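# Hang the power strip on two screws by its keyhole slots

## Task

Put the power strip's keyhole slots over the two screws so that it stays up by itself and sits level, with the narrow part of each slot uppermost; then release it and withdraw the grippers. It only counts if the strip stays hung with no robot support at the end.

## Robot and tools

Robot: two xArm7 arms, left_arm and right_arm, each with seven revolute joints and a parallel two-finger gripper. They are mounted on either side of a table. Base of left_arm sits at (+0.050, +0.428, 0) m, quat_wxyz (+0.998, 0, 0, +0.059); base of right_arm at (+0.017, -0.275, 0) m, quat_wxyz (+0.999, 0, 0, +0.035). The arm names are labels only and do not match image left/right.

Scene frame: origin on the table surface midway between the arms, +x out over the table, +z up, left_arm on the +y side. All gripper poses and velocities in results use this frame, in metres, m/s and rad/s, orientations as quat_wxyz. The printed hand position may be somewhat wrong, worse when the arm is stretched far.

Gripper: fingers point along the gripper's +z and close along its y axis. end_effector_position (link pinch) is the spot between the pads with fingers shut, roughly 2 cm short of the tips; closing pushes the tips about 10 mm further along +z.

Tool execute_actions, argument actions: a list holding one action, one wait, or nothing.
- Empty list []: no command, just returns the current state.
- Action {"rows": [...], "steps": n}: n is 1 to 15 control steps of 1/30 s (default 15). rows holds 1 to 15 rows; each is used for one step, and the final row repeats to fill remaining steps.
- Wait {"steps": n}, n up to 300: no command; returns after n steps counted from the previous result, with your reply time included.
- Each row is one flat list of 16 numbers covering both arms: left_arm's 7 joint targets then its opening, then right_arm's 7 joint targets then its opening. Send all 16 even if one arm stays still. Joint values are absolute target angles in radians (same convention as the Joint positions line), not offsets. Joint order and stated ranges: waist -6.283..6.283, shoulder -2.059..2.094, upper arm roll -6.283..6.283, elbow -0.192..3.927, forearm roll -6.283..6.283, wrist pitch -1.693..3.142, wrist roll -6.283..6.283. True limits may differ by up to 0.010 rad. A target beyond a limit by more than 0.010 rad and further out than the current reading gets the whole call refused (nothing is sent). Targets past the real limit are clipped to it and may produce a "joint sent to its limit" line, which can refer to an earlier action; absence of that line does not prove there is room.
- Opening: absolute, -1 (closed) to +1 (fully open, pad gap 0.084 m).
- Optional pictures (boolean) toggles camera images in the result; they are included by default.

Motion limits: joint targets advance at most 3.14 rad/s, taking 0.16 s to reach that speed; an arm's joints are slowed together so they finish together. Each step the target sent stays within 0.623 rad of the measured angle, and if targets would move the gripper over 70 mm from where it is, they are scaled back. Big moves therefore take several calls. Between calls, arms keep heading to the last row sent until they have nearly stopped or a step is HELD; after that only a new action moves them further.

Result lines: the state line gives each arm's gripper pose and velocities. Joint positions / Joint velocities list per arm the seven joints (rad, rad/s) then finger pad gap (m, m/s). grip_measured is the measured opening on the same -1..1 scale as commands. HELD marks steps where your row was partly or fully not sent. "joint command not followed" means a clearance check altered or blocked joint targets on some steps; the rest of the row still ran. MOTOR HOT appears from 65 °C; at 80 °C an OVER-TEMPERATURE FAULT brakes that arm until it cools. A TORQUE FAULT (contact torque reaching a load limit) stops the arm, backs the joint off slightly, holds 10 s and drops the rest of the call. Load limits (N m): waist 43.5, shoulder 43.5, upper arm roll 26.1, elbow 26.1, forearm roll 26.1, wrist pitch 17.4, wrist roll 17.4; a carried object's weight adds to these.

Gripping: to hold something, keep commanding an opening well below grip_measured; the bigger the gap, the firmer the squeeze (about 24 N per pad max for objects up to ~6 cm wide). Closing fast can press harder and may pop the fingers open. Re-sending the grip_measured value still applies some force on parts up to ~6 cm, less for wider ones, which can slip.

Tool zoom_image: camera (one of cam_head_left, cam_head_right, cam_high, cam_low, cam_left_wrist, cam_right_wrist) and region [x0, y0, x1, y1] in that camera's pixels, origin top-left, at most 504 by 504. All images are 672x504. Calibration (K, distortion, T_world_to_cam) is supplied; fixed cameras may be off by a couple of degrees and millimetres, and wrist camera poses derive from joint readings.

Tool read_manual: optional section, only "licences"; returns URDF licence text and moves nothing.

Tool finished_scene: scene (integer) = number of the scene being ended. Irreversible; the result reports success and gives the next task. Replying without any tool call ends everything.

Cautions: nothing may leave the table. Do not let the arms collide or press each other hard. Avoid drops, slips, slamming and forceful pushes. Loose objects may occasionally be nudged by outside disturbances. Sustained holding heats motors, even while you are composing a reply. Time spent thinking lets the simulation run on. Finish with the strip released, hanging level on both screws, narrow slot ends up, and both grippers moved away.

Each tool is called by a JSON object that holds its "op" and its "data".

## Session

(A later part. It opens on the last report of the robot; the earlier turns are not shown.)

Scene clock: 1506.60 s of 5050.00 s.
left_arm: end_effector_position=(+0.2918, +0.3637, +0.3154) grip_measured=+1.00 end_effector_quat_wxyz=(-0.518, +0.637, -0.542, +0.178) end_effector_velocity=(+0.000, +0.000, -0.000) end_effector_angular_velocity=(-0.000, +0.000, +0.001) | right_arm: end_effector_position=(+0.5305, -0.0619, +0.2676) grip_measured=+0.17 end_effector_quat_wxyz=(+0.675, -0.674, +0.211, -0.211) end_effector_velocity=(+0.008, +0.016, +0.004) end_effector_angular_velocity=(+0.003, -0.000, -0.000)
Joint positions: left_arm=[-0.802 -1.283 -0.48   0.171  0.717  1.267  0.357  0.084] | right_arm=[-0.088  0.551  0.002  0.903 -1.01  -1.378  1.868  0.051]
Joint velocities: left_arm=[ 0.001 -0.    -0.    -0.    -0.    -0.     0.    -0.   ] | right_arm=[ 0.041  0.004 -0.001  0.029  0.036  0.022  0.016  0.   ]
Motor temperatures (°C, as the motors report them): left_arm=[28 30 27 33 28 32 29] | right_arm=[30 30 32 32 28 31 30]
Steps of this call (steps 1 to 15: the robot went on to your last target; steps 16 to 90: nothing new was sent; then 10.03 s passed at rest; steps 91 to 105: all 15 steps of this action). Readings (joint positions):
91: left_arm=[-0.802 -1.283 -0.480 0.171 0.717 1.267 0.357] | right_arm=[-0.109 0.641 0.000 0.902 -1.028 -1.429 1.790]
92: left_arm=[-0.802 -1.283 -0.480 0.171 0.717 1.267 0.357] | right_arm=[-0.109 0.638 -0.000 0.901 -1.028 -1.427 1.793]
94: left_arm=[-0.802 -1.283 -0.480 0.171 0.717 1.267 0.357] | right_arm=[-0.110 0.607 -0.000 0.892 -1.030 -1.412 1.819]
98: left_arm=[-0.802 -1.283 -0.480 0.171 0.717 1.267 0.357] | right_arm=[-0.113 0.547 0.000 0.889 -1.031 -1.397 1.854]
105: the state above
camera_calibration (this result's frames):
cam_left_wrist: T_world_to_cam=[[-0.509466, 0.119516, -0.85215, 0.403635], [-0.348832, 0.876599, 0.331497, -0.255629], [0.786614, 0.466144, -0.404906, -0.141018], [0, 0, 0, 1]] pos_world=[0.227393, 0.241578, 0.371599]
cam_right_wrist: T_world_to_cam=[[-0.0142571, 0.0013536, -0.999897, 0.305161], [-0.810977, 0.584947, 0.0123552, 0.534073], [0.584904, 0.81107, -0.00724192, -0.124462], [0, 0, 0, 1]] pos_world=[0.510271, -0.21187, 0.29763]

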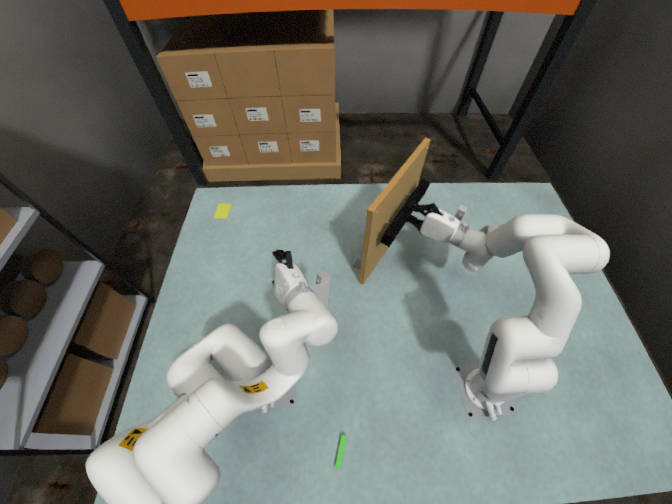

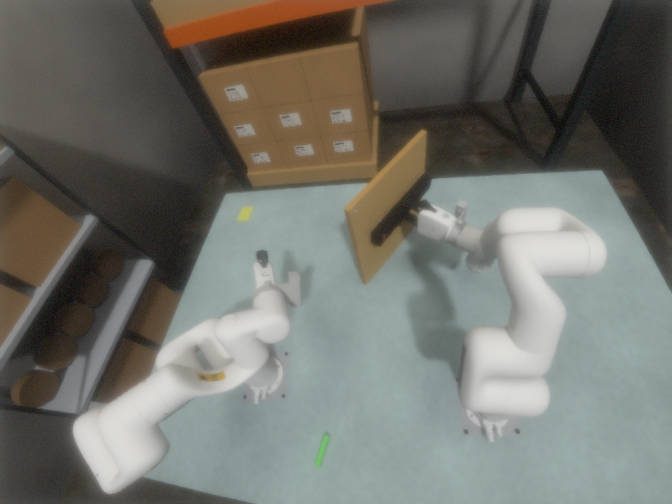

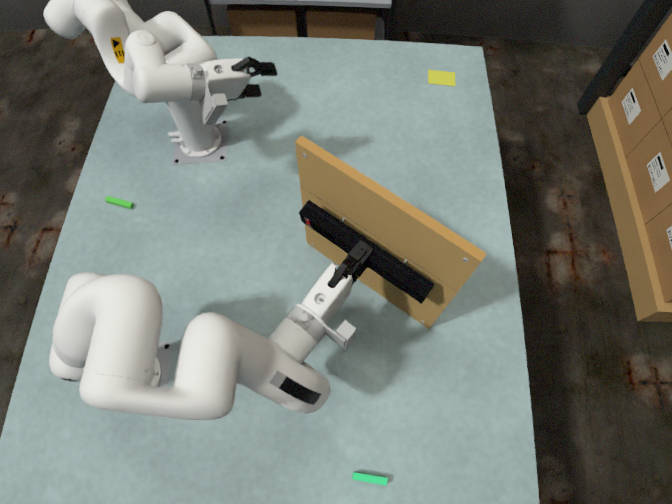

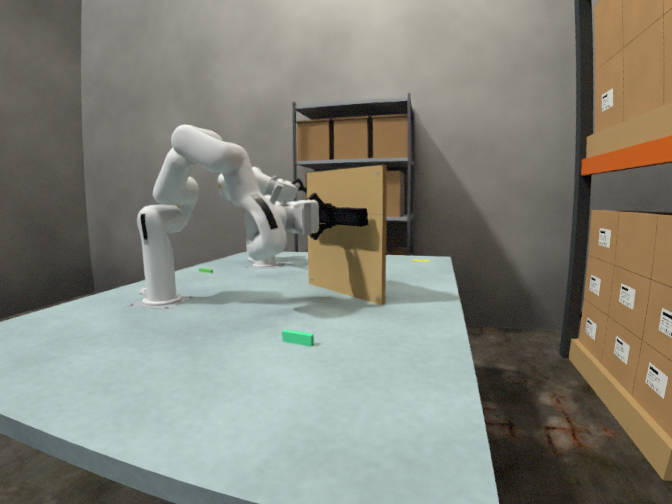

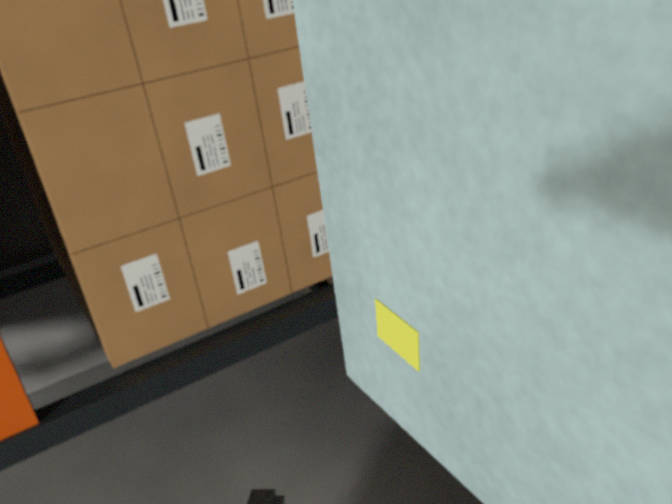

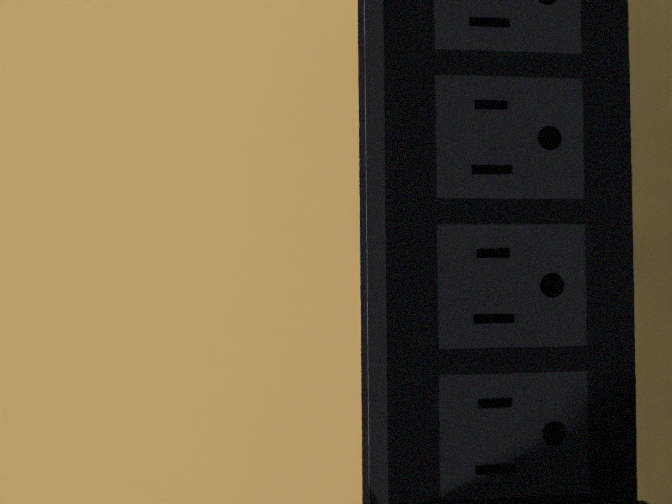

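{"op": "execute_actions", "data": {"actions": [{"rows":[[-0.802,-1.283,-0.48,0.171,0.717,1.267,0.357,1,-0.25,0.5,0,0.62,-1.17,-1.53,1.62,-1]],"steps":15}], "pictures": false}}

{"op": "execute_actions", "data": {"actions": [{"steps":20}], "pictures": false}}

{"op": "execute_actions", "data": {"actions": [{"rows":[[-0.802,-1.283,-0.48,0.171,0.717,1.267,0.357,1,-0.8,0.4,0,0.6,-0.6,-1.595,1.503,-1]],"steps":15}], "pictures": false}}

{"op": "execute_actions", "data": {"actions": [{"steps":25}], "pictures": false}}

{"op": "execute_actions", "data": {"actions": [{"rows":[[-0.802,-1.283,-0.48,0.171,0.717,1.267,0.357,1,-0.92,0.1,0,1.0,0,-0.5,1.57,-1]],"steps":15}], "pictures": false}}

{"op": "execute_actions", "data": {"actions": [{"steps":25}], "pictures": false}}

{"op": "execute_actions", "data": {"actions": [{"rows":[[-0.802,-1.283,-0.48,0.171,0.717,1.267,0.357,1,-0.6,0.2,0,1.3,0,1.1,2.284,-1]],"steps":15}], "pictures": false}}

{"op": "execute_actions", "data": {"actions": [{"steps":30}], "pictures": false}}

{"op": "execute_actions", "data": {"actions": [{"rows":[[-0.802,-1.283,-0.48,0.171,0.717,1.267,0.357,1,-0.07,0.467,0,1.455,0,0.989,2.275,-1]],"steps":15}], "pictures": false}}

{"op": "execute_actions", "data": {"actions": [{"steps":25}], "pictures": false}}

{"op": "execute_actions", "data": {"actions": [{"rows":[[-0.802,-1.283,-0.48,0.171,0.717,1.267,0.357,1,-0.0715,0.59,0,1.412,0,0.822,2.2745,-1]],"steps":15}], "pictures": false}}

{"op": "execute_actions", "data": {"actions": [{"rows":[[-0.802,-1.283,-0.48,0.171,0.717,1.267,0.357,1,-0.0715,0.61,0,1.405,0,0.795,2.2745,-1],[-0.802,-1.283,-0.48,0.171,0.717,1.267,0.357,1,-0.0715,0.61,0,1.405,0,0.795,2.2745,-1],[-0.802,-1.283,-0.48,0.171,0.717,1.267,0.357,1,-0.0715,0.61,0,1.405,0,0.795,2.2745,-1],[-0.802,-1.283,-0.48,0.171,0.717,1.267,0.357,1,-0.0715,0.61,0,1.405,0,0.795,2.2745,-1],[-0.802,-1.283,-0.48,0.171,0.717,1.267,0.357,1,-0.0715,0.61,0,1.405,0,0.795,2.2745,-1],[-0.802,-1.283,-0.48,0.171,0.717,1.267,0.357,1,-0.0715,0.61,0,1.405,0,0.795,2.2745,-1],[-0.802,-1.283,-0.48,0.171,0.717,1.267,0.357,1,-0.0715,0.61,0,1.405,0,0.795,2.2745,-1],[-0.802,-1.283,-0.48,0.171,0.717,1.267,0.357,1,-0.0715,0.61,0,1.405,0,0.795,2.2745,0.1],[-0.802,-1.283,-0.48,0.171,0.717,1.267,0.357,1,-0.0715,0.61,0,1.405,0,0.795,2.2745,0.3],[-0.802,-1.283,-0.48,0.171,0.717,1.267,0.357,1,-0.0715,0.617,0,1.402,0,0.785,2.2745,0.7]],"steps":15}]}}

Scene clock: 1529.07 s of 5050.00 s.
left_arm: end_effector_position=(+0.2918, +0.3637, +0.3154) grip_measured=+1.00 end_effector_quat_wxyz=(-0.518, +0.637, -0.542, +0.178) end_effector_velocity=(+0.000, +0.001, -0.000) end_effector_angular_velocity=(+0.001, +0.000, +0.002) | right_arm: end_effector_position=(+0.4496, -0.1138, +0.2459) grip_measured=+0.17 end_effector_quat_wxyz=(+0.673, -0.681, +0.182, -0.224) end_effector_velocity=(-0.021, -0.004, +0.001) end_effector_angular_velocity=(+0.001, -0.027, +0.019)
Joint positions: left_arm=[-0.802 -1.283 -0.48   0.171  0.717  1.267  0.357  0.084] | right_arm=[-0.246  0.501  0.001  0.628 -1.166 -1.526  1.626  0.051]
Joint velocities: left_arm=[ 0.001 -0.001 -0.    -0.001  0.     0.001  0.     0.   ] | right_arm=[-0.03  -0.012  0.008 -0.06  -0.039 -0.036 -0.066  0.   ]
Motor temperatures (°C, as the motors report them): left_arm=[28 30 27 33 28 32 29] | right_arm=[30 29 32 32 28 30 30]
Steps of this call (steps 1 to 15: the robot went on to your last target; steps 16 to 90: nothing new was sent; then 18.97 s passed at rest; steps 91 to 105: all 15 steps of this action). Readings (joint positions):
91: left_arm=[-0.802 -1.283 -0.480 0.171 0.717 1.267 0.357] | right_arm=[-0.086 0.550 0.000 0.906 -1.007 -1.377 1.869]
92: left_arm=[-0.802 -1.283 -0.480 0.171 0.717 1.267 0.357] | right_arm=[-0.087 0.549 0.001 0.903 -1.009 -1.379 1.865]
94: left_arm=[-0.802 -1.283 -0.480 0.171 0.717 1.267 0.357] | right_arm=[-0.109 0.541 0.004 0.865 -1.032 -1.401 1.829]
98: left_arm=[-0.802 -1.283 -0.480 0.171 0.717 1.267 0.357] | right_arm=[-0.198 0.517 -0.003 0.711 -1.117 -1.480 1.701]
105: the state above

Scene clock: 1529.73 s of 5050.00 s.
left_arm: end_effector_position=(+0.2918, +0.3637, +0.3154) grip_measured=+1.00 end_effector_quat_wxyz=(-0.518, +0.637, -0.542, +0.178) end_effector_velocity=(-0.000, +0.000, -0.000) end_effector_angular_velocity=(+0.000, +0.000, +0.001) | right_arm: end_effector_position=(+0.4474, -0.1152, +0.2453) grip_measured=+0.17 end_effector_quat_wxyz=(+0.673, -0.681, +0.182, -0.225) end_effector_velocity=(-0.000, -0.000, -0.000) end_effector_angular_velocity=(-0.000, +0.000, +0.000)
Joint positions: left_arm=[-0.802 -1.283 -0.48   0.171  0.717  1.267  0.357  0.084] | right_arm=[-0.25   0.5    0.     0.62  -1.17  -1.53   1.62   0.051]
Joint velocities: left_arm=[-0.    -0.001  0.    -0.001  0.     0.001  0.    -0.   ] | right_arm=[ 0.001 -0.    -0.001 -0.001 -0.001 -0.001 -0.    -0.   ]
Motor temperatures (°C, as the motors report them): left_arm=[28 30 27 33 28 32 29] | right_arm=[30 29 32 32 28 30 30]
Steps of this call (steps 1 to 15: the robot went on to your last target; steps 16 to 20: nothing new was sent). Readings (joint positions):
1: left_arm=[-0.802 -1.283 -0.480 0.171 0.717 1.267 0.357] | right_arm=[-0.247 0.500 0.001 0.626 -1.167 -1.527 1.624]
2: left_arm=[-0.802 -1.283 -0.480 0.171 0.717 1.267 0.357] | right_arm=[-0.247 0.500 0.001 0.625 -1.168 -1.528 1.623]
4: left_arm=[-0.802 -1.283 -0.480 0.171 0.717 1.267 0.357] | right_arm=[-0.248 0.500 0.001 0.623 -1.169 -1.529 1.622]
8: left_arm=[-0.802 -1.283 -0.480 0.171 0.717 1.267 0.357] | right_arm=[-0.249 0.500 0.000 0.621 -1.170 -1.530 1.620]
20: the state above
All arms were judged still, so your last target was given up. Only a new action makes them travel on or press farther. Fingers that are still opening or closing keep moving.

Scene clock: 1530.23 s of 5050.00 s.
left_arm: end_effector_position=(+0.2918, +0.3637, +0.3154) grip_measured=+1.00 end_effector_quat_wxyz=(-0.518, +0.637, -0.542, +0.178) end_effector_velocity=(-0.000, -0.000, +0.000) end_effector_angular_velocity=(+0.001, -0.001, -0.002) | right_arm: end_effector_position=(+0.5085, -0.3066, +0.2820) grip_measured=+0.15 end_effector_quat_wxyz=(+0.590, -0.586, +0.329, -0.447) end_effector_velocity=(+0.030, -0.472, +0.086) end_effector_angular_velocity=(-0.040, -0.256, -1.317)
Joint positions: left_arm=[-0.802 -1.283 -0.48   0.171  0.717  1.267  0.357  0.084] | right_arm=[-0.536  0.448 -0.     0.61  -0.873 -1.564  1.559  0.051]
Joint velocities: left_arm=[-0.    -0.    -0.001  0.     0.    -0.     0.001 -0.   ] | right_arm=[-0.651 -0.118  0.002 -0.026  0.672 -0.076 -0.138 -0.   ]
Motor temperatures (°C, as the motors report them): left_arm=[28 30 27 33 28 32 29] | right_arm=[30 29 32 32 28 30 30]
Steps of this call (steps 1 to 15: all 15 steps of this action). Readings (joint positions):
1: left_arm=[-0.802 -1.283 -0.480 0.171 0.717 1.267 0.357] | right_arm=[-0.250 0.500 0.000 0.620 -1.170 -1.530 1.620]
2: left_arm=[-0.802 -1.283 -0.480 0.171 0.717 1.267 0.357] | right_arm=[-0.253 0.499 0.001 0.620 -1.166 -1.530 1.619]
4: left_arm=[-0.802 -1.283 -0.480 0.171 0.717 1.267 0.357] | right_arm=[-0.285 0.494 0.006 0.617 -1.130 -1.534 1.611]
8: left_arm=[-0.802 -1.283 -0.480 0.171 0.717 1.267 0.357] | right_arm=[-0.382 0.476 -0.001 0.616 -1.033 -1.545 1.592]
15: the state above

Scene clock: 1531.07 s of 5050.00 s.
left_arm: end_effector_position=(+0.2918, +0.3637, +0.3154) grip_measured=+1.00 end_effector_quat_wxyz=(-0.518, +0.637, -0.542, +0.178) end_effector_velocity=(+0.000, +0.000, -0.000) end_effector_angular_velocity=(-0.001, +0.001, +0.000) | right_arm: end_effector_position=(+0.4773, -0.4974, +0.3174) grip_measured=+0.15 end_effector_quat_wxyz=(-0.458, +0.465, -0.436, +0.620) end_effector_velocity=(-0.002, -0.004, +0.000) end_effector_angular_velocity=(-0.001, +0.001, -0.010)
Joint positions: left_arm=[-0.802 -1.283 -0.48   0.171  0.717  1.267  0.357  0.084] | right_arm=[-0.799  0.4    0.     0.6   -0.6   -1.595  1.503  0.051]
Joint velocities: left_arm=[-0.     0.     0.001 -0.001  0.    -0.001 -0.     0.   ] | right_arm=[-0.005 -0.001 -0.002 -0.     0.003  0.001 -0.001  0.   ]
Motor temperatures (°C, as the motors report them): left_arm=[28 30 27 33 28 32 29] | right_arm=[30 29 32 32 28 30 30]
Steps of this call (steps 1 to 25: the robot went on to your last target). Readings (joint positions):
1: left_arm=[-0.802 -1.283 -0.480 0.171 0.717 1.267 0.357] | right_arm=[-0.558 0.444 -0.000 0.609 -0.851 -1.566 1.555]
2: left_arm=[-0.802 -1.283 -0.480 0.171 0.717 1.267 0.357] | right_arm=[-0.580 0.440 -0.000 0.608 -0.829 -1.569 1.550]
4: left_arm=[-0.802 -1.283 -0.480 0.171 0.717 1.267 0.357] | right_arm=[-0.623 0.432 -0.000 0.606 -0.784 -1.574 1.541]
8: left_arm=[-0.802 -1.283 -0.480 0.171 0.717 1.267 0.357] | right_arm=[-0.708 0.417 -0.000 0.603 -0.695 -1.584 1.523]
25: the state above

Scene clock: 1531.57 s of 5050.00 s.
left_arm: end_effector_position=(+0.2918, +0.3637, +0.3154) grip_measured=+1.00 end_effector_quat_wxyz=(-0.518, +0.637, -0.542, +0.178) end_effector_velocity=(+0.000, +0.000, +0.000) end_effector_angular_velocity=(+0.001, -0.001, -0.000) | right_arm: end_effector_position=(+0.4866, -0.6537, +0.4072) grip_measured=+0.15 end_effector_quat_wxyz=(-0.311, +0.371, -0.537, +0.691) end_effector_velocity=(-0.042, -0.372, +0.154) end_effector_angular_velocity=(+0.496, +0.254, -0.975)
Joint positions: left_arm=[-0.802 -1.283 -0.48   0.171  0.717  1.267  0.357  0.084] | right_arm=[-0.865  0.237  0.     0.818 -0.273 -1.156  1.539  0.051]
Joint velocities: left_arm=[-0.    -0.001 -0.    -0.001  0.001 -0.     0.     0.   ] | right_arm=[-0.151 -0.374  0.001  0.494  0.747  1.432  0.083 -0.   ]
Motor temperatures (°C, as the motors report them): left_arm=[28 30 27 33 28 32 29] | right_arm=[30 29 32 32 28 30 30]
Steps of this call (steps 1 to 15: all 15 steps of this action). Readings (joint positions):
1: left_arm=[-0.802 -1.283 -0.480 0.171 0.717 1.267 0.357] | right_arm=[-0.799 0.400 0.000 0.600 -0.600 -1.595 1.503]
2: left_arm=[-0.802 -1.283 -0.480 0.171 0.717 1.267 0.357] | right_arm=[-0.800 0.399 0.001 0.602 -0.597 -1.591 1.504]
4: left_arm=[-0.802 -1.283 -0.480 0.171 0.717 1.267 0.357] | right_arm=[-0.806 0.383 0.003 0.623 -0.560 -1.550 1.508]
8: left_arm=[-0.802 -1.283 -0.480 0.171 0.717 1.267 0.357] | right_arm=[-0.830 0.325 0.000 0.700 -0.450 -1.429 1.520]
15: the state above

Scene clock: 1532.40 s of 5050.00 s.
left_arm: end_effector_position=(+0.2918, +0.3637, +0.3154) grip_measured=+1.00 end_effector_quat_wxyz=(-0.518, +0.637, -0.542, +0.178) end_effector_velocity=(+0.000, -0.000, +0.000) end_effector_angular_velocity=(-0.001, -0.001, -0.001) | right_arm: end_effector_position=(+0.4510, -0.7696, +0.4329) grip_measured=+0.15 end_effector_quat_wxyz=(+0.227, -0.270, +0.716, -0.603) end_effector_velocity=(+0.001, +0.000, +0.001) end_effector_angular_velocity=(+0.000, -0.001, +0.001)
Joint positions: left_arm=[-0.802 -1.283 -0.48   0.171  0.717  1.267  0.357  0.084] | right_arm=[-0.92   0.1    0.     1.    -0.    -0.5    1.57   0.051]
Joint velocities: left_arm=[ 0.     0.    -0.     0.001 -0.    -0.002  0.    -0.   ] | right_arm=[ 0.001 -0.001  0.001  0.003  0.002  0.003 -0.    -0.   ]
Motor temperatures (°C, as the motors report them): left_arm=[28 30 27 33 28 32 29] | right_arm=[30 29 32 32 28 30 30]
Steps of this call (steps 1 to 25: the robot went on to your last target). Readings (joint positions):
1: left_arm=[-0.802 -1.283 -0.480 0.171 0.717 1.267 0.357] | right_arm=[-0.870 0.224 0.000 0.834 -0.248 -1.106 1.542]
2: left_arm=[-0.802 -1.283 -0.480 0.171 0.717 1.267 0.357] | right_arm=[-0.875 0.212 0.000 0.851 -0.223 -1.052 1.545]
4: left_arm=[-0.802 -1.283 -0.480 0.171 0.717 1.267 0.357] | right_arm=[-0.885 0.186 0.000 0.885 -0.172 -0.930 1.551]
8: left_arm=[-0.802 -1.283 -0.480 0.171 0.717 1.267 0.357] | right_arm=[-0.907 0.133 -0.001 0.956 -0.065 -0.663 1.563]
25: the state above

Scene clock: 1532.90 s of 5050.00 s.
left_arm: end_effector_position=(+0.2918, +0.3637, +0.3154) grip_measured=+1.00 end_effector_quat_wxyz=(-0.518, +0.637, -0.542, +0.178) end_effector_velocity=(+0.000, +0.000, -0.000) end_effector_angular_velocity=(+0.001, +0.000, +0.001) | right_arm: end_effector_position=(+0.5666, -0.6809, +0.3567) grip_measured=+0.15 end_effector_quat_wxyz=(+0.298, -0.206, +0.862, -0.353) end_effector_velocity=(+0.116, +0.265, -0.314) end_effector_angular_velocity=(+1.510, +0.792, -0.105)
Joint positions: left_arm=[-0.802 -1.283 -0.48   0.171  0.717  1.267  0.357  0.084] | right_arm=[-0.707  0.166  0.001  1.2   -0.     0.072  2.036  0.051]
Joint velocities: left_arm=[ 0.001 -0.    -0.001 -0.001 -0.    -0.    -0.    -0.   ] | right_arm=[ 0.401  0.124  0.012  0.368 -0.     1.778  0.906 -0.   ]
Motor temperatures (°C, as the motors report them): left_arm=[28 30 27 33 28 32 29] | right_arm=[30 29 32 32 28 30 30]
Steps of this call (steps 1 to 15: all 15 steps of this action). Readings (joint positions):
1: left_arm=[-0.802 -1.283 -0.480 0.171 0.717 1.267 0.357] | right_arm=[-0.920 0.100 0.000 1.000 -0.000 -0.500 1.570]
2: left_arm=[-0.802 -1.283 -0.480 0.171 0.717 1.267 0.357] | right_arm=[-0.918 0.101 -0.000 1.002 -0.000 -0.496 1.575]
4: left_arm=[-0.802 -1.283 -0.480 0.171 0.717 1.267 0.357] | right_arm=[-0.900 0.107 -0.005 1.021 0.001 -0.454 1.617]
8: left_arm=[-0.802 -1.283 -0.480 0.171 0.717 1.267 0.357] | right_arm=[-0.820 0.131 0.001 1.094 -0.000 -0.292 1.777]
15: the state above

Scene clock: 1533.90 s of 5050.00 s.
left_arm: end_effector_position=(+0.2918, +0.3637, +0.3154) grip_measured=+1.00 end_effector_quat_wxyz=(-0.518, +0.637, -0.542, +0.178) end_effector_velocity=(-0.000, -0.000, +0.000) end_effector_angular_velocity=(-0.000, -0.000, -0.001) | right_arm: end_effector_position=(+0.4704, -0.5411, +0.2062) grip_measured=+0.15 end_effector_quat_wxyz=(+0.000, -0.163, +0.987, -0.000) end_effector_velocity=(-0.001, +0.002, -0.001) end_effector_angular_velocity=(+0.004, +0.008, +0.002)
Joint positions: left_arm=[-0.802 -1.283 -0.48   0.171  0.717  1.267  0.357  0.084] | right_arm=[-0.6    0.2   -0.     1.3   -0.     1.099  2.284  0.051]
Joint velocities: left_arm=[-0.    -0.001 -0.    -0.    -0.    -0.    -0.    -0.   ] | right_arm=[ 0.001  0.001  0.001 -0.    -0.001  0.008  0.001 -0.   ]
Motor temperatures (°C, as the motors report them): left_arm=[28 30 27 33 28 32 29] | right_arm=[30 29 32 32 28 30 30]
Steps of this call (steps 1 to 30: the robot went on to your last target). Readings (joint positions):
1: left_arm=[-0.802 -1.283 -0.480 0.171 0.717 1.267 0.357] | right_arm=[-0.694 0.170 0.002 1.212 -0.000 0.133 2.065]
2: left_arm=[-0.802 -1.283 -0.480 0.171 0.717 1.267 0.357] | right_arm=[-0.682 0.174 0.002 1.222 -0.000 0.194 2.091]
4: left_arm=[-0.802 -1.283 -0.480 0.171 0.717 1.267 0.357] | right_arm=[-0.663 0.180 0.002 1.240 -0.000 0.320 2.136]
8: left_arm=[-0.802 -1.283 -0.480 0.171 0.717 1.267 0.357] | right_arm=[-0.637 0.189 0.001 1.264 -0.000 0.571 2.197]
30: the state above

Scene clock: 1534.40 s of 5050.00 s.
left_arm: end_effector_position=(+0.2918, +0.3637, +0.3154) grip_measured=+1.00 end_effector_quat_wxyz=(-0.518, +0.637, -0.542, +0.178) end_effector_velocity=(+0.000, +0.000, -0.001) end_effector_angular_velocity=(+0.001, +0.000, +0.000) | right_arm: end_effector_position=(+0.5654, -0.3946, +0.1627) grip_measured=+0.15 end_effector_quat_wxyz=(-0.000, -0.318, +0.948, +0.000) end_effector_velocity=(+0.160, +0.383, -0.108) end_effector_angular_velocity=(+0.003, +0.007, +0.739)
Joint positions: left_arm=[-0.802 -1.283 -0.48   0.171  0.717  1.267  0.357  0.084] | right_arm=[-0.286  0.359  0.001  1.392  0.     1.034  2.279  0.051]
Joint velocities: left_arm=[ 0.     0.    -0.001 -0.001 -0.    -0.     0.    -0.   ] | right_arm=[ 0.725  0.365  0.002  0.21   0.    -0.148 -0.012 -0.   ]
Motor temperatures (°C, as the motors report them): left_arm=[28 30 27 33 28 32 29] | right_arm=[30 29 32 32 28 30 30]
Steps of this call (steps 1 to 15: all 15 steps of this action). Readings (joint positions):
1: left_arm=[-0.802 -1.283 -0.480 0.171 0.717 1.267 0.357] | right_arm=[-0.600 0.200 -0.000 1.300 -0.000 1.099 2.284]
2: left_arm=[-0.802 -1.283 -0.480 0.171 0.717 1.267 0.357] | right_arm=[-0.597 0.201 -0.001 1.301 -0.000 1.099 2.284]
4: left_arm=[-0.802 -1.283 -0.480 0.171 0.717 1.267 0.357] | right_arm=[-0.564 0.218 -0.010 1.314 -0.001 1.091 2.283]
8: left_arm=[-0.802 -1.283 -0.480 0.171 0.717 1.267 0.357] | right_arm=[-0.457 0.272 0.002 1.342 0.000 1.069 2.282]
15: the state above

Scene clock: 1535.23 s of 5050.00 s.
left_arm: end_effector_position=(+0.2918, +0.3637, +0.3154) grip_measured=+1.00 end_effector_quat_wxyz=(-0.518, +0.637, -0.542, +0.178) end_effector_velocity=(+0.000, -0.000, -0.000) end_effector_angular_velocity=(+0.000, -0.000, -0.001) | right_arm: end_effector_position=(+0.5997, -0.2754, +0.1298) grip_measured=+0.15 end_effector_quat_wxyz=(-0.000, -0.419, +0.908, +0.000) end_effector_velocity=(+0.001, -0.003, +0.000) end_effector_angular_velocity=(-0.002, -0.002, -0.003)
Joint positions: left_arm=[-0.802 -1.283 -0.48   0.171  0.717  1.267  0.357  0.084] | right_arm=[-0.07   0.467 -0.     1.455 -0.     0.989  2.275  0.051]
Joint velocities: left_arm=[-0.    -0.    -0.    -0.     0.    -0.001  0.     0.   ] | right_arm=[-0.001  0.001 -0.004  0.001 -0.001 -0.002 -0.    -0.   ]
Motor temperatures (°C, as the motors report them): left_arm=[28 30 27 33 28 32 29] | right_arm=[30 29 32 32 28 30 30]
Steps of this call (steps 1 to 25: the robot went on to your last target). Readings (joint positions):
1: left_arm=[-0.802 -1.283 -0.480 0.171 0.717 1.267 0.357] | right_arm=[-0.261 0.371 0.001 1.399 0.000 1.029 2.278]
2: left_arm=[-0.802 -1.283 -0.480 0.171 0.717 1.267 0.357] | right_arm=[-0.237 0.383 0.001 1.406 0.000 1.024 2.278]
4: left_arm=[-0.802 -1.283 -0.480 0.171 0.717 1.267 0.357] | right_arm=[-0.190 0.407 0.001 1.420 0.000 1.014 2.277]
8: left_arm=[-0.802 -1.283 -0.480 0.171 0.717 1.267 0.357] | right_arm=[-0.102 0.451 0.003 1.445 0.000 0.996 2.276]
25: the state above

Scene clock: 1535.73 s of 5050.00 s.
left_arm: end_effector_position=(+0.2918, +0.3637, +0.3154) grip_measured=+1.00 end_effector_quat_wxyz=(-0.518, +0.637, -0.542, +0.178) end_effector_velocity=(-0.000, -0.000, +0.000) end_effector_angular_velocity=(-0.001, +0.000, -0.001) | right_arm: end_effector_position=(+0.6054, -0.2760, +0.0577) grip_measured=+0.15 end_effector_quat_wxyz=(+0.004, -0.419, +0.908, -0.002) end_effector_velocity=(+0.005, -0.001, +0.001) end_effector_angular_velocity=(-0.001, -0.022, -0.001)
Joint positions: left_arm=[-0.802 -1.283 -0.48   0.171  0.717  1.267  0.357  0.084] | right_arm=[-0.072  0.585 -0.     1.416  0.     0.823  2.275  0.051]
Joint velocities: left_arm=[-0.001 -0.     0.001  0.001 -0.    -0.     0.     0.   ] | right_arm=[-0.     0.    -0.001 -0.002 -0.    -0.025  0.    -0.   ]
Motor temperatures (°C, as the motors report them): left_arm=[28 30 27 33 28 32 29] | right_arm=[30 29 32 32 28 30 30]
Steps of this call (steps 1 to 15: all 15 steps of this action). Readings (joint positions):
1: left_arm=[-0.802 -1.283 -0.480 0.171 0.717 1.267 0.357] | right_arm=[-0.070 0.467 -0.000 1.455 -0.000 0.989 2.275]
2: left_arm=[-0.802 -1.283 -0.480 0.171 0.717 1.267 0.357] | right_arm=[-0.070 0.469 -0.000 1.455 -0.000 0.985 2.275]
4: left_arm=[-0.802 -1.283 -0.480 0.171 0.717 1.267 0.357] | right_arm=[-0.071 0.492 -0.000 1.450 -0.000 0.943 2.275]
8: left_arm=[-0.802 -1.283 -0.480 0.171 0.717 1.267 0.357] | right_arm=[-0.071 0.576 -0.000 1.412 -0.000 0.853 2.275]
15: the state above

Scene clock: 1536.23 s of 5050.00 s.
left_arm: end_effector_position=(+0.2918, +0.3637, +0.3154) grip_measured=+1.00 end_effector_quat_wxyz=(-0.518, +0.637, -0.542, +0.178) end_effector_velocity=(+0.000, +0.000, -0.000) end_effector_angular_velocity=(+0.001, +0.001, +0.000) | right_arm: end_effector_position=(+0.6033, -0.2759, +0.0394) grip_measured=+0.70 end_effector_quat_wxyz=(+0.002, -0.419, +0.908, -0.001) end_effector_velocity=(-0.022, +0.001, -0.036) end_effector_angular_velocity=(+0.001, +0.064, +0.001)
Joint positions: left_arm=[-0.802 -1.283 -0.48   0.171  0.717  1.267  0.357  0.084] | right_arm=[-0.072  0.614  0.     1.404  0.     0.786  2.275  0.073]
Joint velocities: left_arm=[ 0.001  0.001 -0.    -0.    -0.    -0.     0.    -0.   ] | right_arm=[ 0.     0.039  0.002 -0.037  0.    -0.012  0.     0.   ]
Motor temperatures (°C, as the motors report them): left_arm=[28 30 27 33 28 32 29] | right_arm=[30 29 32 32 28 30 30]
Steps of this call (steps 1 to 15: all 15 steps of this action). Readings (joint positions):
1: left_arm=[-0.802 -1.283 -0.480 0.171 0.717 1.267 0.357] | right_arm=[-0.072 0.586 -0.000 1.416 0.000 0.822 2.275]
2: left_arm=[-0.802 -1.283 -0.480 0.171 0.717 1.267 0.357] | right_arm=[-0.072 0.588 -0.000 1.414 0.000 0.818 2.275]
4: left_arm=[-0.802 -1.283 -0.480 0.171 0.717 1.267 0.357] | right_arm=[-0.072 0.599 -0.000 1.410 0.000 0.806 2.275]
8: left_arm=[-0.802 -1.283 -0.480 0.171 0.717 1.267 0.357] | right_arm=[-0.071 0.610 0.000 1.404 -0.000 0.798 2.274]
15: the state above
camera_calibration (this result's frames):
cam_left_wrist: T_world_to_cam=[[-0.509466, 0.119516, -0.85215, 0.403635], [-0.348832, 0.876599, 0.331497, -0.255629], [0.786614, 0.466144, -0.404906, -0.141018], [0, 0, 0, 1]] pos_world=[0.227393, 0.241578, 0.371599]
cam_right_wrist: T_world_to_cam=[[-0.753424, 0.657516, 0.00495169, 0.665747], [0.657384, 0.753391, -0.015744, -0.117138], [-0.0140825, -0.00860671, -0.999864, 0.179195], [0, 0, 0, 1]] pos_world=[0.581118, -0.347946, 0.17403]

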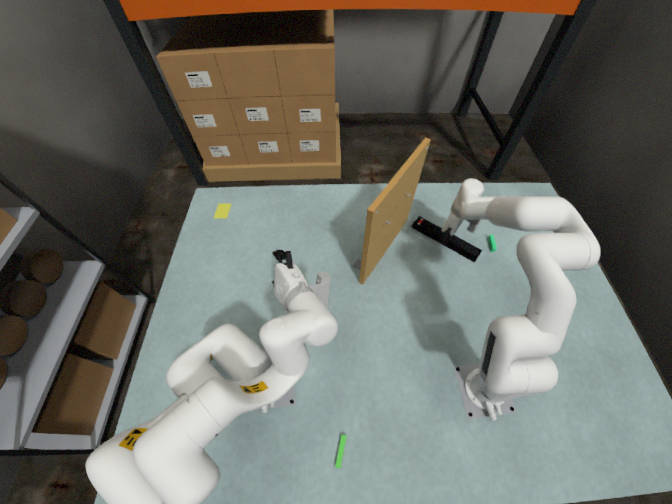

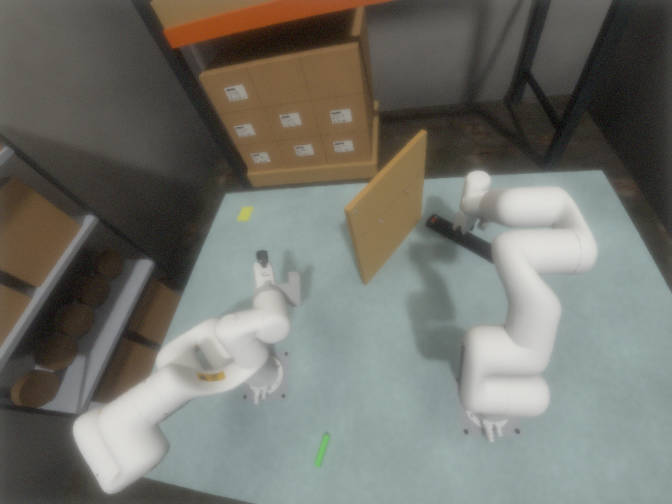

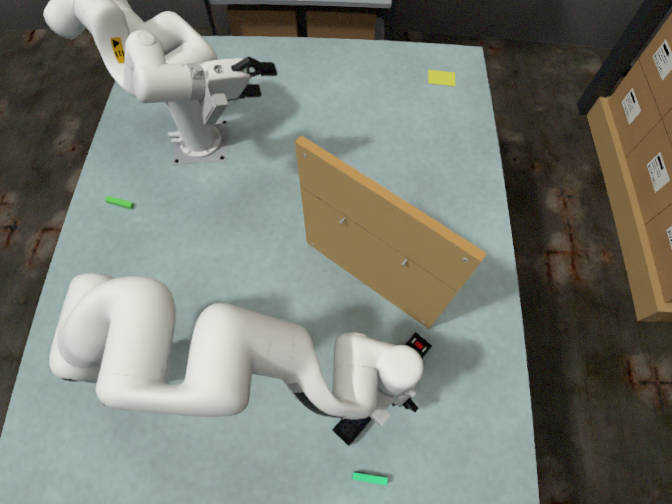

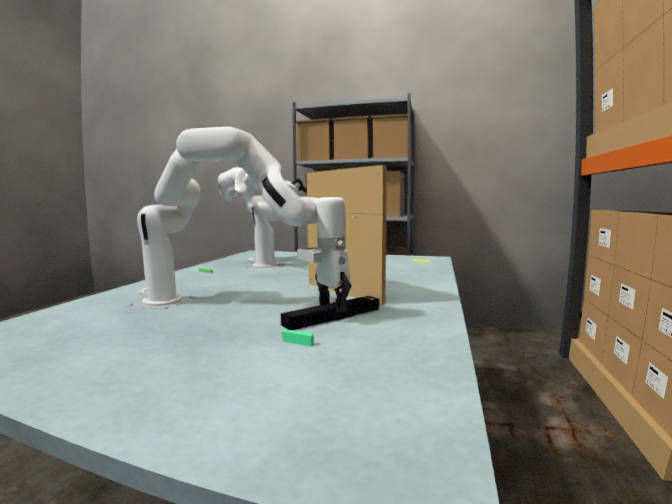

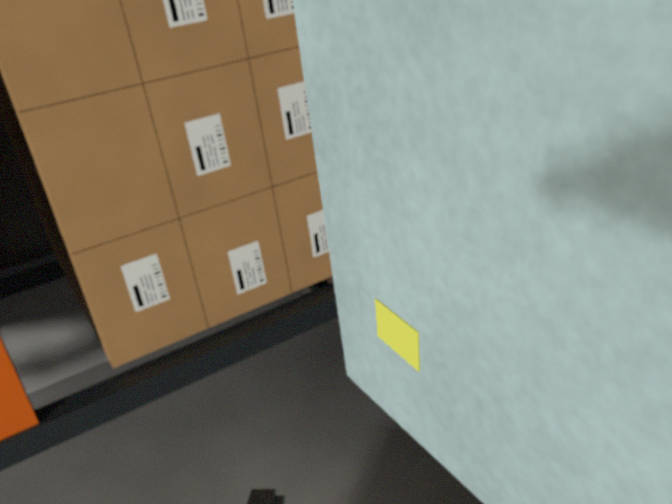

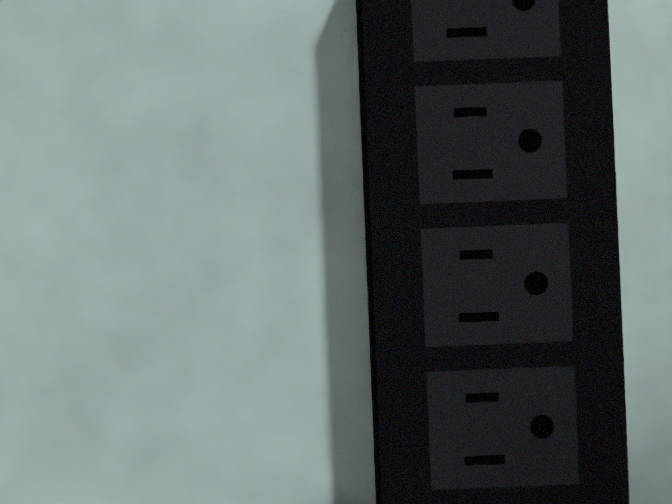

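{"op": "execute_actions", "data": {"actions": [{"rows":[[-0.802,-1.283,-0.48,0.171,0.717,1.267,0.357,1,-0.0715,0.467,0,1.455,0,0.989,2.2745,0.7]],"steps":15}], "pictures": false}}

{"op": "execute_actions", "data": {"actions": [{"steps":15}]}}

Scene clock: 1541.77 s of 5050.00 s.
left_arm: end_effector_position=(+0.2918, +0.3637, +0.3154) grip_measured=+1.00 end_effector_quat_wxyz=(-0.518, +0.637, -0.542, +0.178) end_effector_velocity=(-0.000, -0.001, +0.000) end_effector_angular_velocity=(-0.002, -0.001, -0.002) | right_arm: end_effector_position=(+0.5987, -0.2759, +0.1260) grip_measured=+0.70 end_effector_quat_wxyz=(-0.002, -0.419, +0.908, +0.001) end_effector_velocity=(-0.011, +0.001, -0.002) end_effector_angular_velocity=(+0.001, +0.040, +0.000)
Joint positions: left_arm=[-0.802 -1.283 -0.48   0.171  0.717  1.267  0.357  0.084] | right_arm=[-0.071  0.471  0.     1.452 -0.     0.986  2.275  0.073]
Joint velocities: left_arm=[-0.002 -0.     0.001  0.001  0.    -0.    -0.001  0.   ] | right_arm=[ 0.    -0.004  0.001 -0.002  0.001  0.042  0.     0.   ]
Motor temperatures (°C, as the motors report them): left_arm=[28 30 27 33 28 32 29] | right_arm=[30 29 32 32 28 30 30]
Steps of this call (steps 1 to 15: the robot went on to your last target; steps 16 to 90: nothing new was sent; then 2.03 s passed at rest; steps 91 to 105: all 15 steps of this action). Readings (joint positions):
91: left_arm=[-0.802 -1.283 -0.480 0.171 0.717 1.267 0.357] | right_arm=[-0.072 0.617 0.000 1.402 0.000 0.785 2.274]
92: left_arm=[-0.802 -1.283 -0.480 0.171 0.717 1.267 0.357] | right_arm=[-0.072 0.615 0.000 1.402 0.000 0.790 2.274]
94: left_arm=[-0.802 -1.283 -0.480 0.171 0.717 1.267 0.357] | right_arm=[-0.071 0.592 0.000 1.408 -0.000 0.831 2.275]
98: left_arm=[-0.802 -1.283 -0.480 0.171 0.717 1.267 0.357] | right_arm=[-0.072 0.498 -0.000 1.447 0.000 0.938 2.274]
105: the state above

Scene clock: 1542.27 s of 5050.00 s.
left_arm: end_effector_position=(+0.2918, +0.3637, +0.3154) grip_measured=+1.00 end_effector_quat_wxyz=(-0.518, +0.637, -0.542, +0.178) end_effector_velocity=(-0.000, +0.000, -0.000) end_effector_angular_velocity=(-0.000, +0.000, +0.000) | right_arm: end_effector_position=(+0.5996, -0.2759, +0.1295) grip_measured=+0.70 end_effector_quat_wxyz=(-0.001, -0.419, +0.908, +0.000) end_effector_velocity=(+0.001, +0.001, +0.002) end_effector_angular_velocity=(+0.000, -0.003, +0.002)
Joint positions: left_arm=[-0.802 -1.283 -0.48   0.171  0.717  1.267  0.357  0.084] | right_arm=[-0.071  0.467  0.     1.455  0.     0.989  2.274  0.073]
Joint velocities: left_arm=[-0.001 -0.     0.    -0.     0.     0.001 -0.     0.   ] | right_arm=[ 0.001 -0.002  0.001  0.001 -0.     0.    -0.    -0.   ]
Motor temperatures (°C, as the motors report them): left_arm=[28 30 27 33 28 32 29] | right_arm=[30 29 32 32 28 30 30]
Steps of this call (steps 1 to 15: the robot went on to your last target). Readings (joint positions):
1: left_arm=[-0.802 -1.283 -0.480 0.171 0.717 1.267 0.357] | right_arm=[-0.071 0.471 0.000 1.452 -0.000 0.987 2.275]
2: left_arm=[-0.802 -1.283 -0.480 0.171 0.717 1.267 0.357] | right_arm=[-0.071 0.470 0.000 1.452 -0.000 0.988 2.275]
4: left_arm=[-0.802 -1.283 -0.480 0.171 0.717 1.267 0.357] | right_arm=[-0.071 0.469 0.000 1.454 -0.000 0.988 2.275]
8: left_arm=[-0.802 -1.283 -0.480 0.171 0.717 1.267 0.357] | right_arm=[-0.072 0.468 -0.000 1.455 -0.000 0.989 2.274]
15: the state above
All arms were judged still, so your last target was given up. Only a new action makes them travel on or press farther. Fingers that are still opening or closing keep moving.
camera_calibration (this result's frames):
cam_left_wrist: T_world_to_cam=[[-0.509466, 0.119516, -0.852151, 0.403635], [-0.348832, 0.876599, 0.331497, -0.255629], [0.786614, 0.466144, -0.404906, -0.141018], [0, 0, 0, 1]] pos_world=[0.227393, 0.241578, 0.371599]
cam_right_wrist: T_world_to_cam=[[-0.753386, 0.657513, 0.00929939, 0.661942], [0.657279, 0.753394, -0.0195518, -0.11274], [-0.0198617, -0.00861777, -0.999766, 0.272677], [0, 0, 0, 1]] pos_world=[0.578215, -0.347948, 0.264253]

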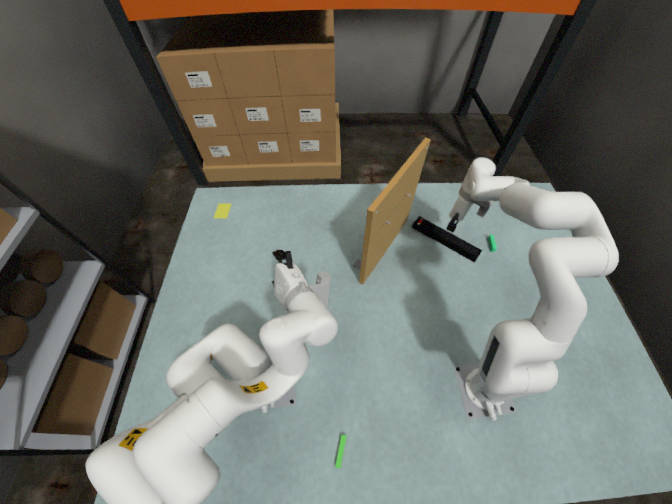

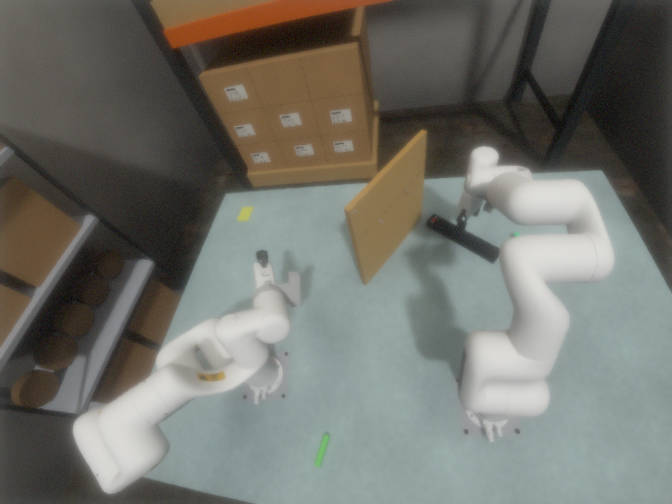

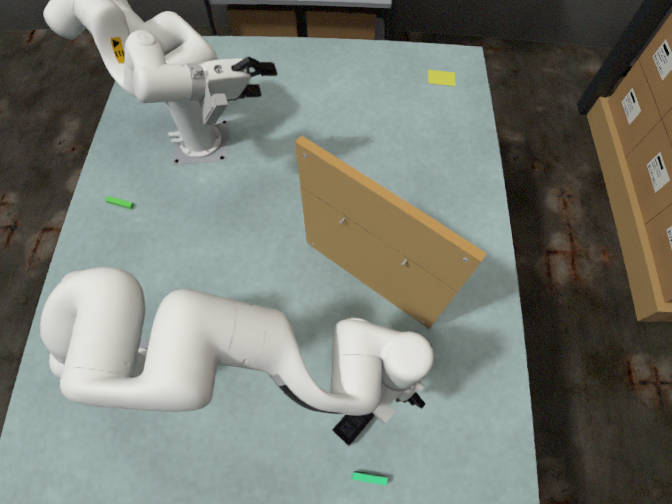

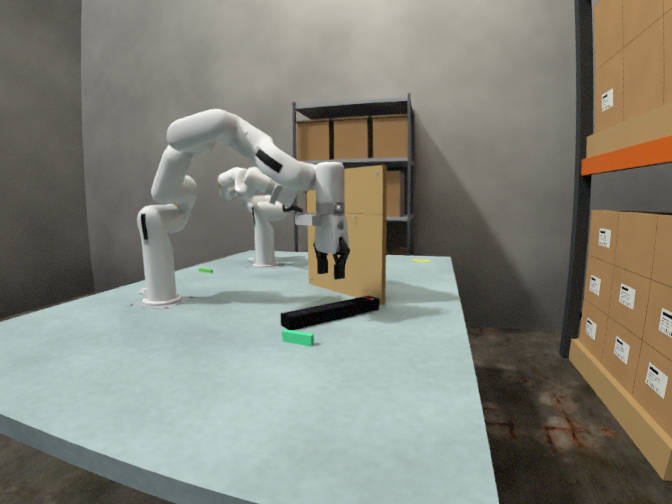

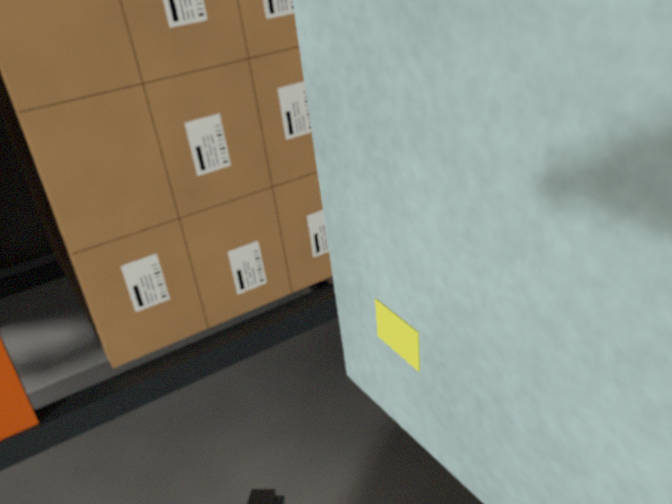

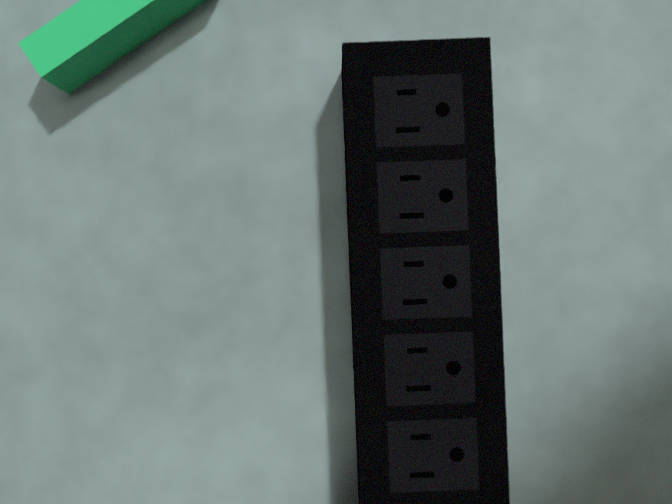

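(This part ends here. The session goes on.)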